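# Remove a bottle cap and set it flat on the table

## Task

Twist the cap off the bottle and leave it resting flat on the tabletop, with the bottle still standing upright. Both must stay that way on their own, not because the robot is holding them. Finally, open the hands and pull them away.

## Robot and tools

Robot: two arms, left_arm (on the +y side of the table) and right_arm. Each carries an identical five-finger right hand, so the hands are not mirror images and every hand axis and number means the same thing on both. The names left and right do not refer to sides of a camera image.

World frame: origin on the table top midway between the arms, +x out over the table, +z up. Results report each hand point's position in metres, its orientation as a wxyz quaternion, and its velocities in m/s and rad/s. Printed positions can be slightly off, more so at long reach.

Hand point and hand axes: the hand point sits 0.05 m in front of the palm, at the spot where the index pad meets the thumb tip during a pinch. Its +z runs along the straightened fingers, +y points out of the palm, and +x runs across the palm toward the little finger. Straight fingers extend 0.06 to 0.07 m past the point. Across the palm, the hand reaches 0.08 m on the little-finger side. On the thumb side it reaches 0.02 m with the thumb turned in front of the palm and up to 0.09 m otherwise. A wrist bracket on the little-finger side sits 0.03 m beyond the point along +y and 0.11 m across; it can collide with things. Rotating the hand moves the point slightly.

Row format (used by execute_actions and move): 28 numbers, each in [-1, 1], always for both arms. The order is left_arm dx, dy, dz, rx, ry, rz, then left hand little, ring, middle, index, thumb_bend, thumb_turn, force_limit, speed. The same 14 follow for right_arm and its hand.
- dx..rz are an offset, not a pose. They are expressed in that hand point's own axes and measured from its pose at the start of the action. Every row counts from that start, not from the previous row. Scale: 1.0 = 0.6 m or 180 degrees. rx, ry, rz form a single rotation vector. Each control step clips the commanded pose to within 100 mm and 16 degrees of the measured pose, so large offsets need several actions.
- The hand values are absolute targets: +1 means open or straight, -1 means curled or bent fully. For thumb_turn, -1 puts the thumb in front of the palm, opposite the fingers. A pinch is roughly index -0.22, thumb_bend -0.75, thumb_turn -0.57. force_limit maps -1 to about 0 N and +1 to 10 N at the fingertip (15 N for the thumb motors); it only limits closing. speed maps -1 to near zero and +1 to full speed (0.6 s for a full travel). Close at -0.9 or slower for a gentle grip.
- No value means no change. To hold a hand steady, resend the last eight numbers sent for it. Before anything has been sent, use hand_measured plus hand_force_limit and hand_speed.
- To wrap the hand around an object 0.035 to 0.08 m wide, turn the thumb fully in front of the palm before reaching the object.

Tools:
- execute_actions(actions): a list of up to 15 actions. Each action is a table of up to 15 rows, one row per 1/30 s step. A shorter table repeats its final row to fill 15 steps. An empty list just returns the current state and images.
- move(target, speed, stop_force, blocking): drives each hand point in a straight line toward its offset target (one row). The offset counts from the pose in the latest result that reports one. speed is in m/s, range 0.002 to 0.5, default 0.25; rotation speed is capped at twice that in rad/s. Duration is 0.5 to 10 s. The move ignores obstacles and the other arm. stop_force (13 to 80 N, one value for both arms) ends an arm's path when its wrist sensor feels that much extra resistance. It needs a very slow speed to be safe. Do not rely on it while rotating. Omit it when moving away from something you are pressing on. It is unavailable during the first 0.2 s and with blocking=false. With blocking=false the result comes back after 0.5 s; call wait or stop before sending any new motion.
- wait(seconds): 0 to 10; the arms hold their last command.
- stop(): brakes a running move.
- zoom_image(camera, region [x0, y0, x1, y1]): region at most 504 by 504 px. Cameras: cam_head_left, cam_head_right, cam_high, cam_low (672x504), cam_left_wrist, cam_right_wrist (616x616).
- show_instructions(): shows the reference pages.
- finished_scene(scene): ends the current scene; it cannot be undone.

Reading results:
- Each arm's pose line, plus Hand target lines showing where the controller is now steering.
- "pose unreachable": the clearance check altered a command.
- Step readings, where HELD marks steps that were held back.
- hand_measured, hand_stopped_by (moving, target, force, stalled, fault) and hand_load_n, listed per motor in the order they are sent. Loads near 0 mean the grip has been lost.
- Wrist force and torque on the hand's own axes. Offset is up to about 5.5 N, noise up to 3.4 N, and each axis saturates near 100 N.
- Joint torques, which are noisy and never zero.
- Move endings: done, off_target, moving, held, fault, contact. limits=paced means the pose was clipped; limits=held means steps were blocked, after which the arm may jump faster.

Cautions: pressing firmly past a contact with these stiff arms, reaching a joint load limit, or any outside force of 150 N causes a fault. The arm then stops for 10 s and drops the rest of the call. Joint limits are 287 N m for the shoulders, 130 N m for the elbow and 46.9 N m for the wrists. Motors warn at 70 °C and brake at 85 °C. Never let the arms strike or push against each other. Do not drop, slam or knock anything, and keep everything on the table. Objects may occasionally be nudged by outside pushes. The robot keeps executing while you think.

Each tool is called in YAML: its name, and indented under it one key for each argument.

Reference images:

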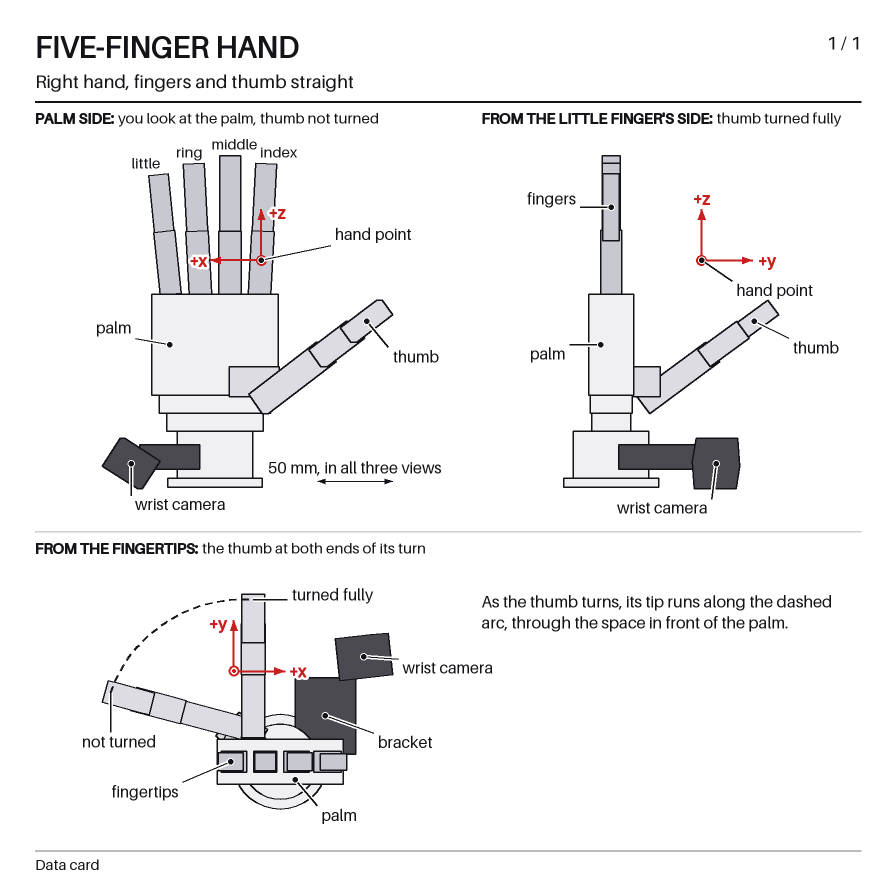

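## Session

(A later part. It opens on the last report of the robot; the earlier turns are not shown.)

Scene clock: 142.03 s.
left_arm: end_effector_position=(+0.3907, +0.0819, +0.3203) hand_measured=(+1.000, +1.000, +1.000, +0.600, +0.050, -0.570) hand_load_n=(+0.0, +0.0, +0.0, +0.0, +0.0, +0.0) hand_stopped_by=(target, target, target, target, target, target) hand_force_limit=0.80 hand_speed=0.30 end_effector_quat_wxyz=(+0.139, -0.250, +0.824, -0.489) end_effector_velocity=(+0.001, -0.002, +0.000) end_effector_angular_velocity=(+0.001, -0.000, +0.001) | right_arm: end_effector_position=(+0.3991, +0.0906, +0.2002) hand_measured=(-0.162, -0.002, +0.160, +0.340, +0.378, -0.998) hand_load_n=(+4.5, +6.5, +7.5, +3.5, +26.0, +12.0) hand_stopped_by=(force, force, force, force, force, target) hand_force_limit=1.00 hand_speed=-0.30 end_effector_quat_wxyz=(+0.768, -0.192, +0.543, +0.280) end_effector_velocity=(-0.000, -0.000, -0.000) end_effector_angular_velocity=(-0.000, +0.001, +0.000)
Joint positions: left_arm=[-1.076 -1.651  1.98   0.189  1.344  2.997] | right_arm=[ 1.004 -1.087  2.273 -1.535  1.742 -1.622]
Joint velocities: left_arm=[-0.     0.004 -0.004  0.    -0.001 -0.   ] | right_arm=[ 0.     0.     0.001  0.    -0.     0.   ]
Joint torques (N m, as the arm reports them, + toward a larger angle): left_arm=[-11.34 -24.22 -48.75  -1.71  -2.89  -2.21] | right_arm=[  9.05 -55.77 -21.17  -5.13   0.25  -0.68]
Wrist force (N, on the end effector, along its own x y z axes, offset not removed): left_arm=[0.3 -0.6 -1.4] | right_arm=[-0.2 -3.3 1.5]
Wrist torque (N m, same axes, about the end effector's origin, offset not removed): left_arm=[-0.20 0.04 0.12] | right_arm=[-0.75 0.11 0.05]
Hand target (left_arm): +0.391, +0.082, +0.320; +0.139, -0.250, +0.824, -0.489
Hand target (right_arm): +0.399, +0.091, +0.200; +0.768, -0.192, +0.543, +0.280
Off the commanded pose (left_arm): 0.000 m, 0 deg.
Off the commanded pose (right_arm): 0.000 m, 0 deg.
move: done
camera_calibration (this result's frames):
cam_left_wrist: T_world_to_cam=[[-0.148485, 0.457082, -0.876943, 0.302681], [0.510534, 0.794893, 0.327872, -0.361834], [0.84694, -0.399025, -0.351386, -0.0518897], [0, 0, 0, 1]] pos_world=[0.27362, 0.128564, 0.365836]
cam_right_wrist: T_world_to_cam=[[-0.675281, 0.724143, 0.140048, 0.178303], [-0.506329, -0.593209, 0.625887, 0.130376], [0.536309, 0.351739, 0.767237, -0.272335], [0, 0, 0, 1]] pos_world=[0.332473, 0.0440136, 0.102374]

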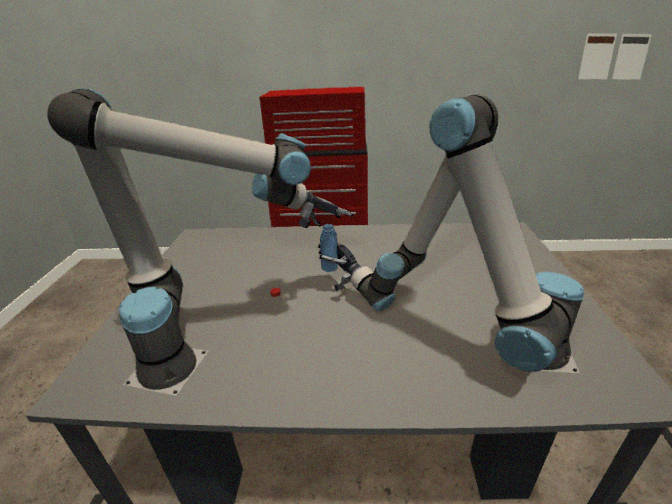

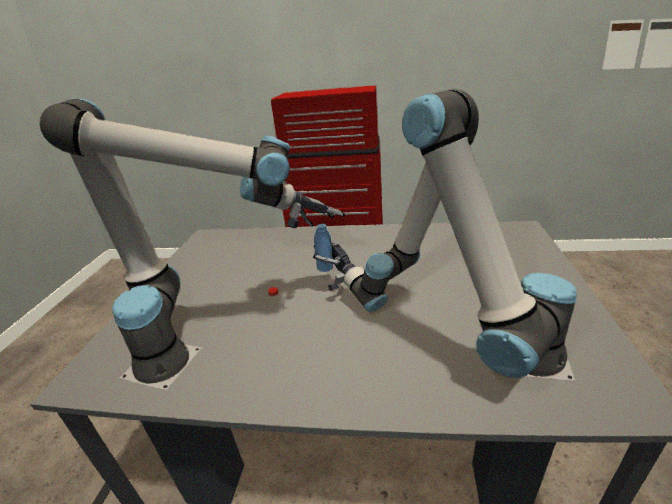

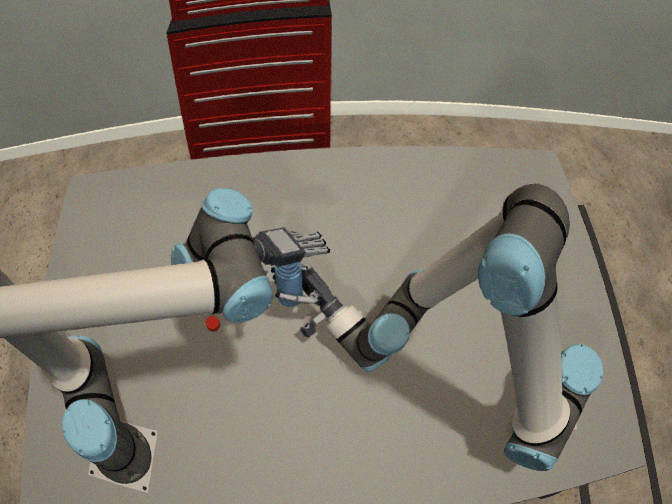

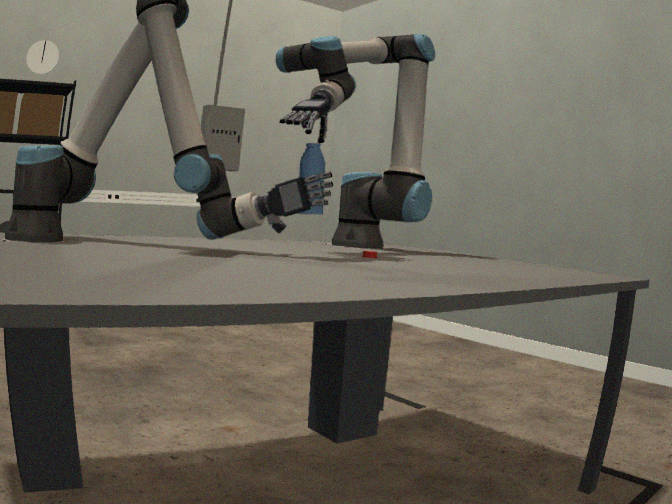

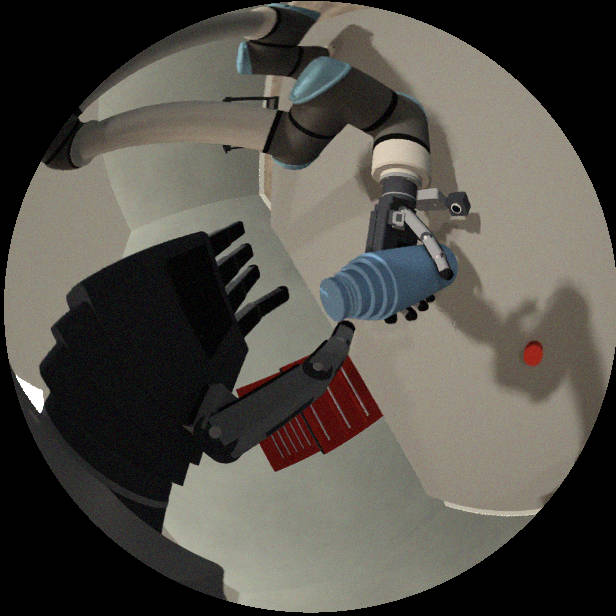

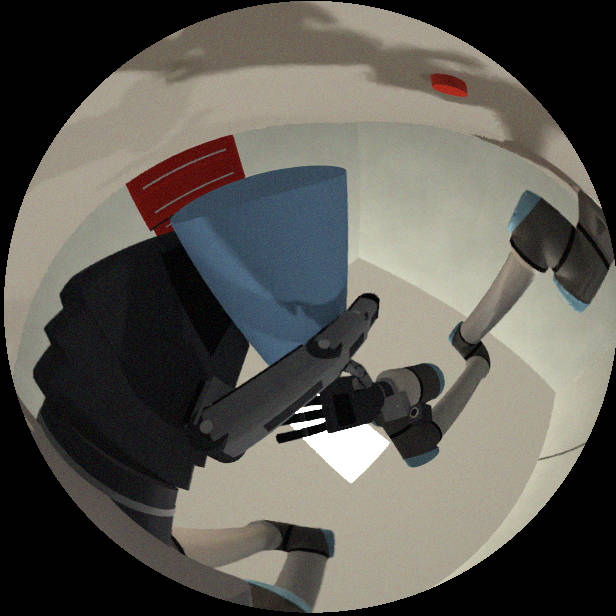

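move:
  target: [0,0.03,0.0175,0,0,0,1,1,1,0.6,0.05,-0.57,0.8,0.3, 0,0,0,0,0,0,-0.98,-1,-1,-1,-0.62,-1,1,-0.3]
  speed: 0.04
  stop_force: 13

move:
  target: [0,0,0,0,0,0,1,1,1,-0.5,-1,-0.57,0.8,-0.6, 0,0,0,0,0,0,-0.98,-1,-1,-1,-0.62,-1,1,-0.3]

zoom_image:
  camera: "cam_low"
  region: [220,80,420,250]

Scene clock: 143.20 s.
left_arm: end_effector_position=(+0.3907, +0.0814, +0.2998) hand_measured=(+1.000, +1.000, +1.000, +0.600, +0.050, -0.570) hand_load_n=(+0.0, +0.0, +0.0, +0.0, +0.0, +0.0) hand_stopped_by=(target, target, target, target, target, target) hand_force_limit=0.80 hand_speed=0.30 end_effector_quat_wxyz=(+0.139, -0.250, +0.824, -0.489) end_effector_velocity=(+0.000, -0.000, -0.002) end_effector_angular_velocity=(+0.000, -0.000, +0.000) | right_arm: end_effector_position=(+0.3991, +0.0906, +0.2002) hand_measured=(-0.162, -0.002, +0.160, +0.340, +0.378, -0.998) hand_load_n=(+4.5, +6.5, +7.5, +3.5, +26.0, +12.0) hand_stopped_by=(force, force, force, force, force, target) hand_force_limit=1.00 hand_speed=-0.30 end_effector_quat_wxyz=(+0.768, -0.192, +0.543, +0.280) end_effector_velocity=(-0.001, -0.001, -0.002) end_effector_angular_velocity=(-0.003, +0.002, -0.000)
Joint positions: left_arm=[-1.077 -1.638  2.006  0.15   1.343  2.997] | right_arm=[ 1.004 -1.087  2.273 -1.535  1.742 -1.622]
Joint velocities: left_arm=[-0.     0.002  0.003 -0.005 -0.    -0.   ] | right_arm=[-0.     0.     0.003  0.001  0.    -0.   ]
Joint torques (N m, as the arm reports them, + toward a larger angle): left_arm=[ -9.83 -25.47 -31.37  -1.26  -2.9   -1.61] | right_arm=[ 12.52 -57.08 -20.87  -4.97   0.44  -0.48]
Wrist force (N, on the end effector, along its own x y z axes, offset not removed): left_arm=[0.1 0.2 -1.5] | right_arm=[-0.8 -0.4 -3.8]
Wrist torque (N m, same axes, about the end effector's origin, offset not removed): left_arm=[0.03 -0.04 0.09] | right_arm=[0.16 0.15 0.10]
Hand target (left_arm): +0.391, +0.081, +0.299; +0.139, -0.250, +0.824, -0.489
Hand target (right_arm): +0.399, +0.091, +0.200; +0.768, -0.192, +0.543, +0.280
Off the commanded pose (left_arm): 0.000 m, 0 deg.
Off the commanded pose (right_arm): 0.000 m, 0 deg.
move: done
camera_calibration (this result's frames):
cam_left_wrist: T_world_to_cam=[[-0.148507, 0.457087, -0.876936, 0.284958], [0.510534, 0.794895, 0.327867, -0.354676], [0.846936, -0.399015, -0.351407, -0.0593321], [0, 0, 0, 1]] pos_world=[0.273643, 0.128005, 0.345326]
cam_right_wrist: T_world_to_cam=[[-0.675281, 0.724143, 0.140048, 0.178303], [-0.506329, -0.593209, 0.625887, 0.130375], [0.536309, 0.351739, 0.767237, -0.272335], [0, 0, 0, 1]] pos_world=[0.332473, 0.0440136, 0.102374]

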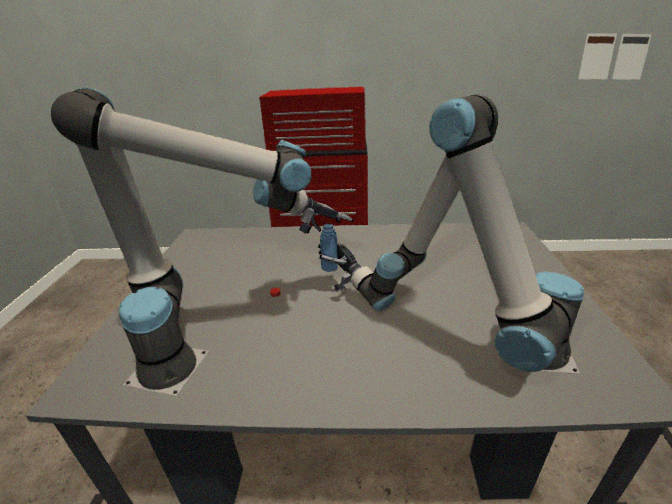

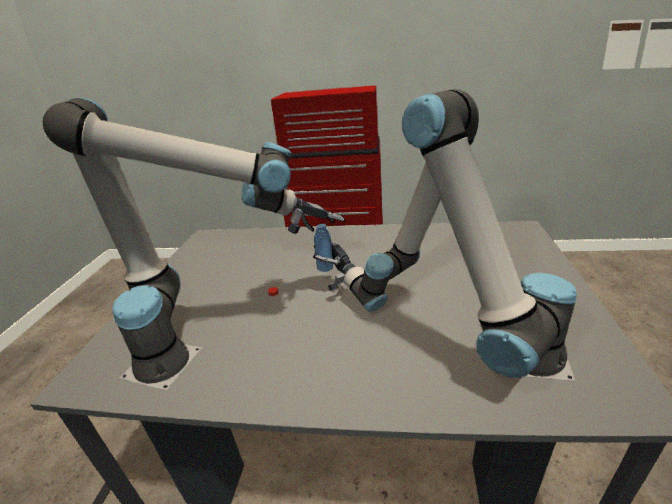

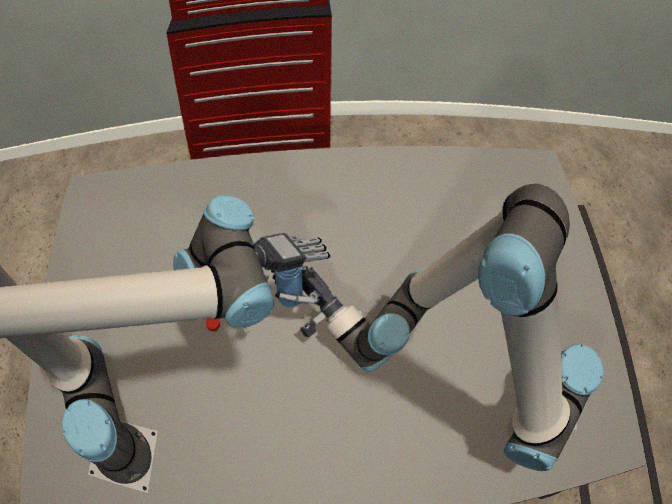

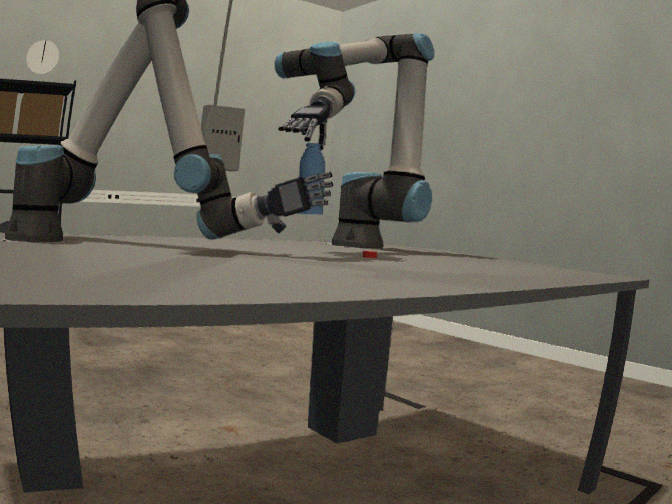

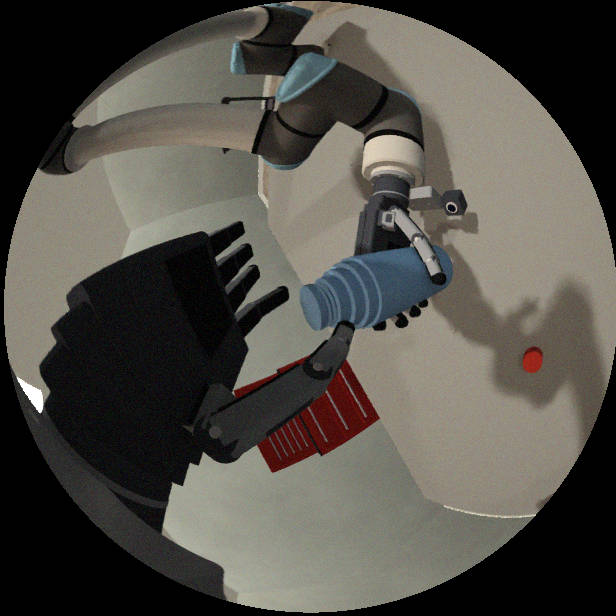

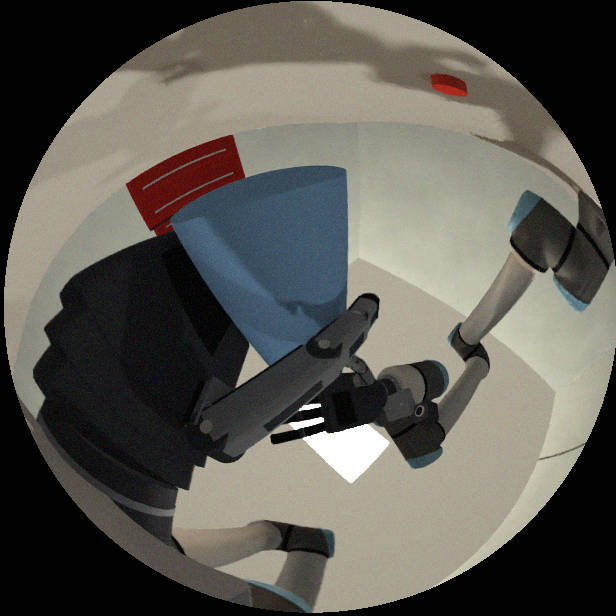

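Scene clock: 144.70 s.
left_arm: end_effector_position=(+0.3907, +0.0814, +0.2998) hand_measured=(+1.000, +1.000, +1.000, +0.212, -0.432, -0.570) hand_load_n=(+0.0, +0.0, +0.0, +17.5, +12.5, +1.0) hand_stopped_by=(target, target, target, force, force, target) hand_force_limit=0.80 hand_speed=-0.60 end_effector_quat_wxyz=(+0.139, -0.250, +0.824, -0.489) end_effector_velocity=(+0.000, -0.000, +0.000) end_effector_angular_velocity=(-0.000, +0.000, +0.000) | right_arm: end_effector_position=(+0.3991, +0.0906, +0.2002) hand_measured=(-0.162, -0.002, +0.160, +0.340, +0.378, -0.998) hand_load_n=(+4.5, +6.5, +7.0, +2.5, +27.0, +11.0) hand_stopped_by=(force, force, force, force, force, target) hand_force_limit=1.00 hand_speed=-0.30 end_effector_quat_wxyz=(+0.768, -0.192, +0.543, +0.280) end_effector_velocity=(+0.001, +0.001, +0.001) end_effector_angular_velocity=(+0.001, -0.001, -0.000)
Joint positions: left_arm=[-1.077 -1.638  2.006  0.15   1.343  2.997] | right_arm=[ 1.004 -1.087  2.273 -1.535  1.742 -1.622]
Joint velocities: left_arm=[ 0.  0. -0.  0.  0. -0.] | right_arm=[ 0.    -0.001 -0.002  0.002  0.    -0.   ]
Joint torques (N m, as the arm reports them, + toward a larger angle): left_arm=[ -6.99 -40.79 -42.87   2.92  -2.32  -1.61] | right_arm=[  9.27 -54.14 -20.14  -5.1    0.11  -0.69]
Wrist force (N, on the end effector, along its own x y z axes, offset not removed): left_arm=[0.1 -3.6 3.0] | right_arm=[-3.0 9.1 -3.0]
Wrist torque (N m, same axes, about the end effector's origin, offset not removed): left_arm=[-0.15 -0.03 0.01] | right_arm=[0.49 0.24 -0.13]
Hand target (left_arm): +0.391, +0.081, +0.300; +0.139, -0.250, +0.824, -0.489
Hand target (right_arm): +0.399, +0.091, +0.200; +0.768, -0.192, +0.543, +0.280
Off the commanded pose (left_arm): 0.000 m, 0 deg.
Off the commanded pose (right_arm): 0.000 m, 0 deg.
move: done
camera_calibration (this result's frames):
cam_left_wrist: T_world_to_cam=[[-0.148514, 0.457122, -0.876917, 0.284943], [0.510535, 0.794883, 0.327896, -0.354687], [0.846934, -0.398999, -0.351428, -0.059319], [0, 0, 0, 1]] pos_world=[0.273638, 0.128013, 0.345325]
cam_right_wrist: T_world_to_cam=[[-0.67528, 0.724143, 0.140048, 0.178303], [-0.506329, -0.593209, 0.625887, 0.130376], [0.536309, 0.351739, 0.767237, -0.272335], [0, 0, 0, 1]] pos_world=[0.332473, 0.0440136, 0.102374]

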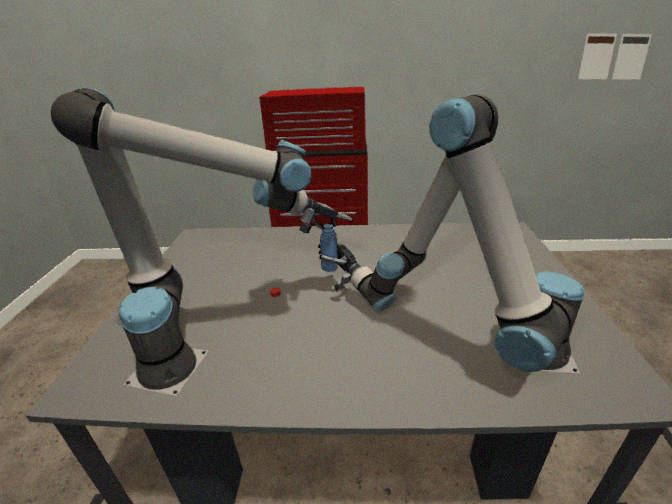

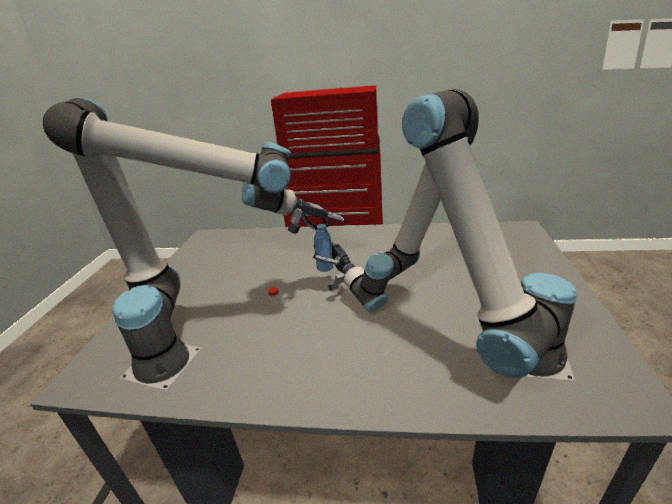

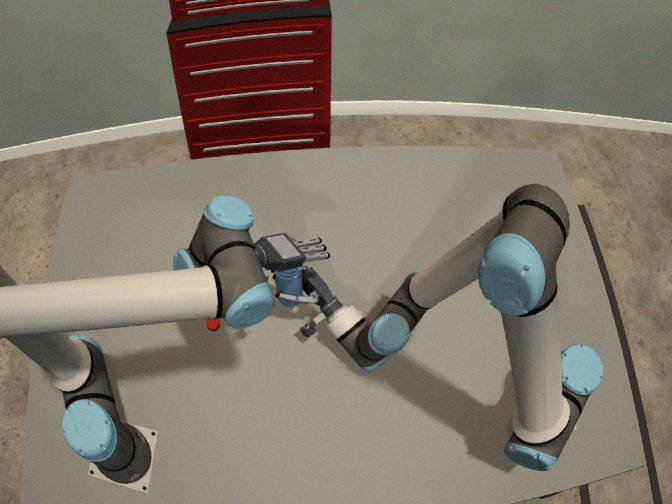

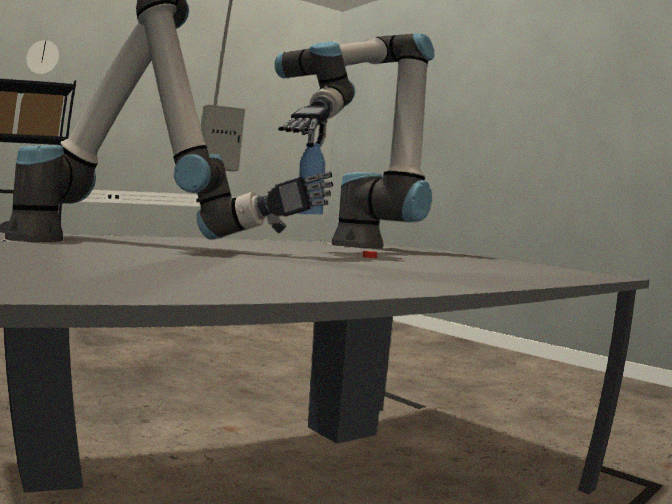

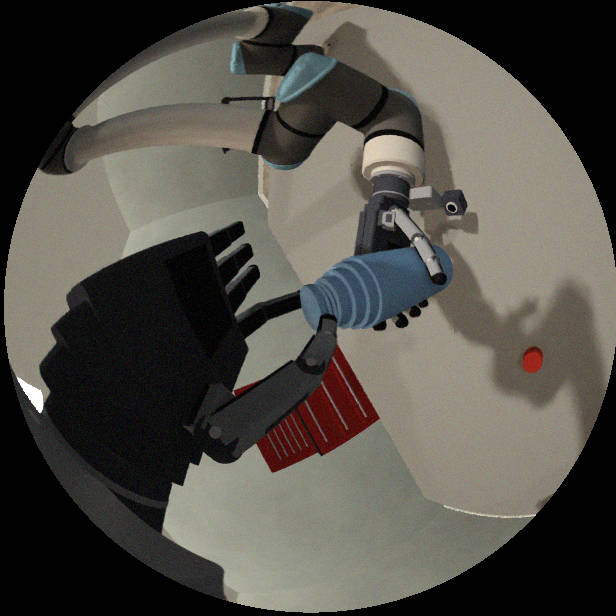

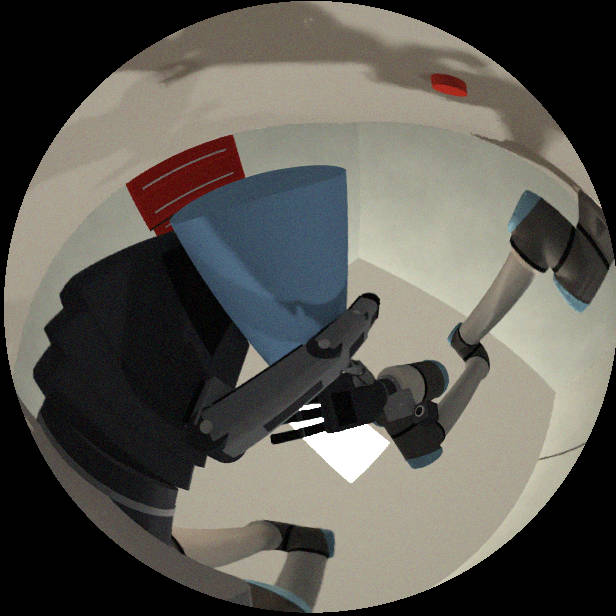

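Region (220, 80, 420, 250) of cam_low's 672x504 image, scaled by 2.520, with more detail than that image has; it fills the top 428 rows of this view, and the rest is white.

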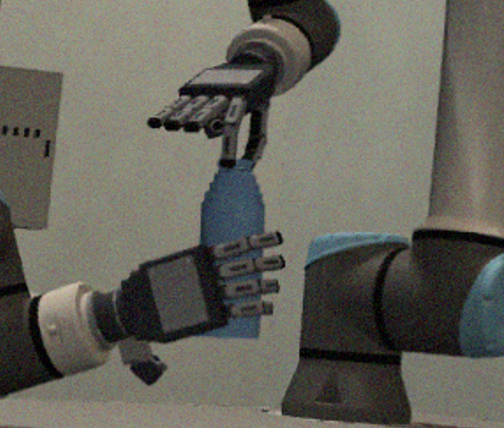

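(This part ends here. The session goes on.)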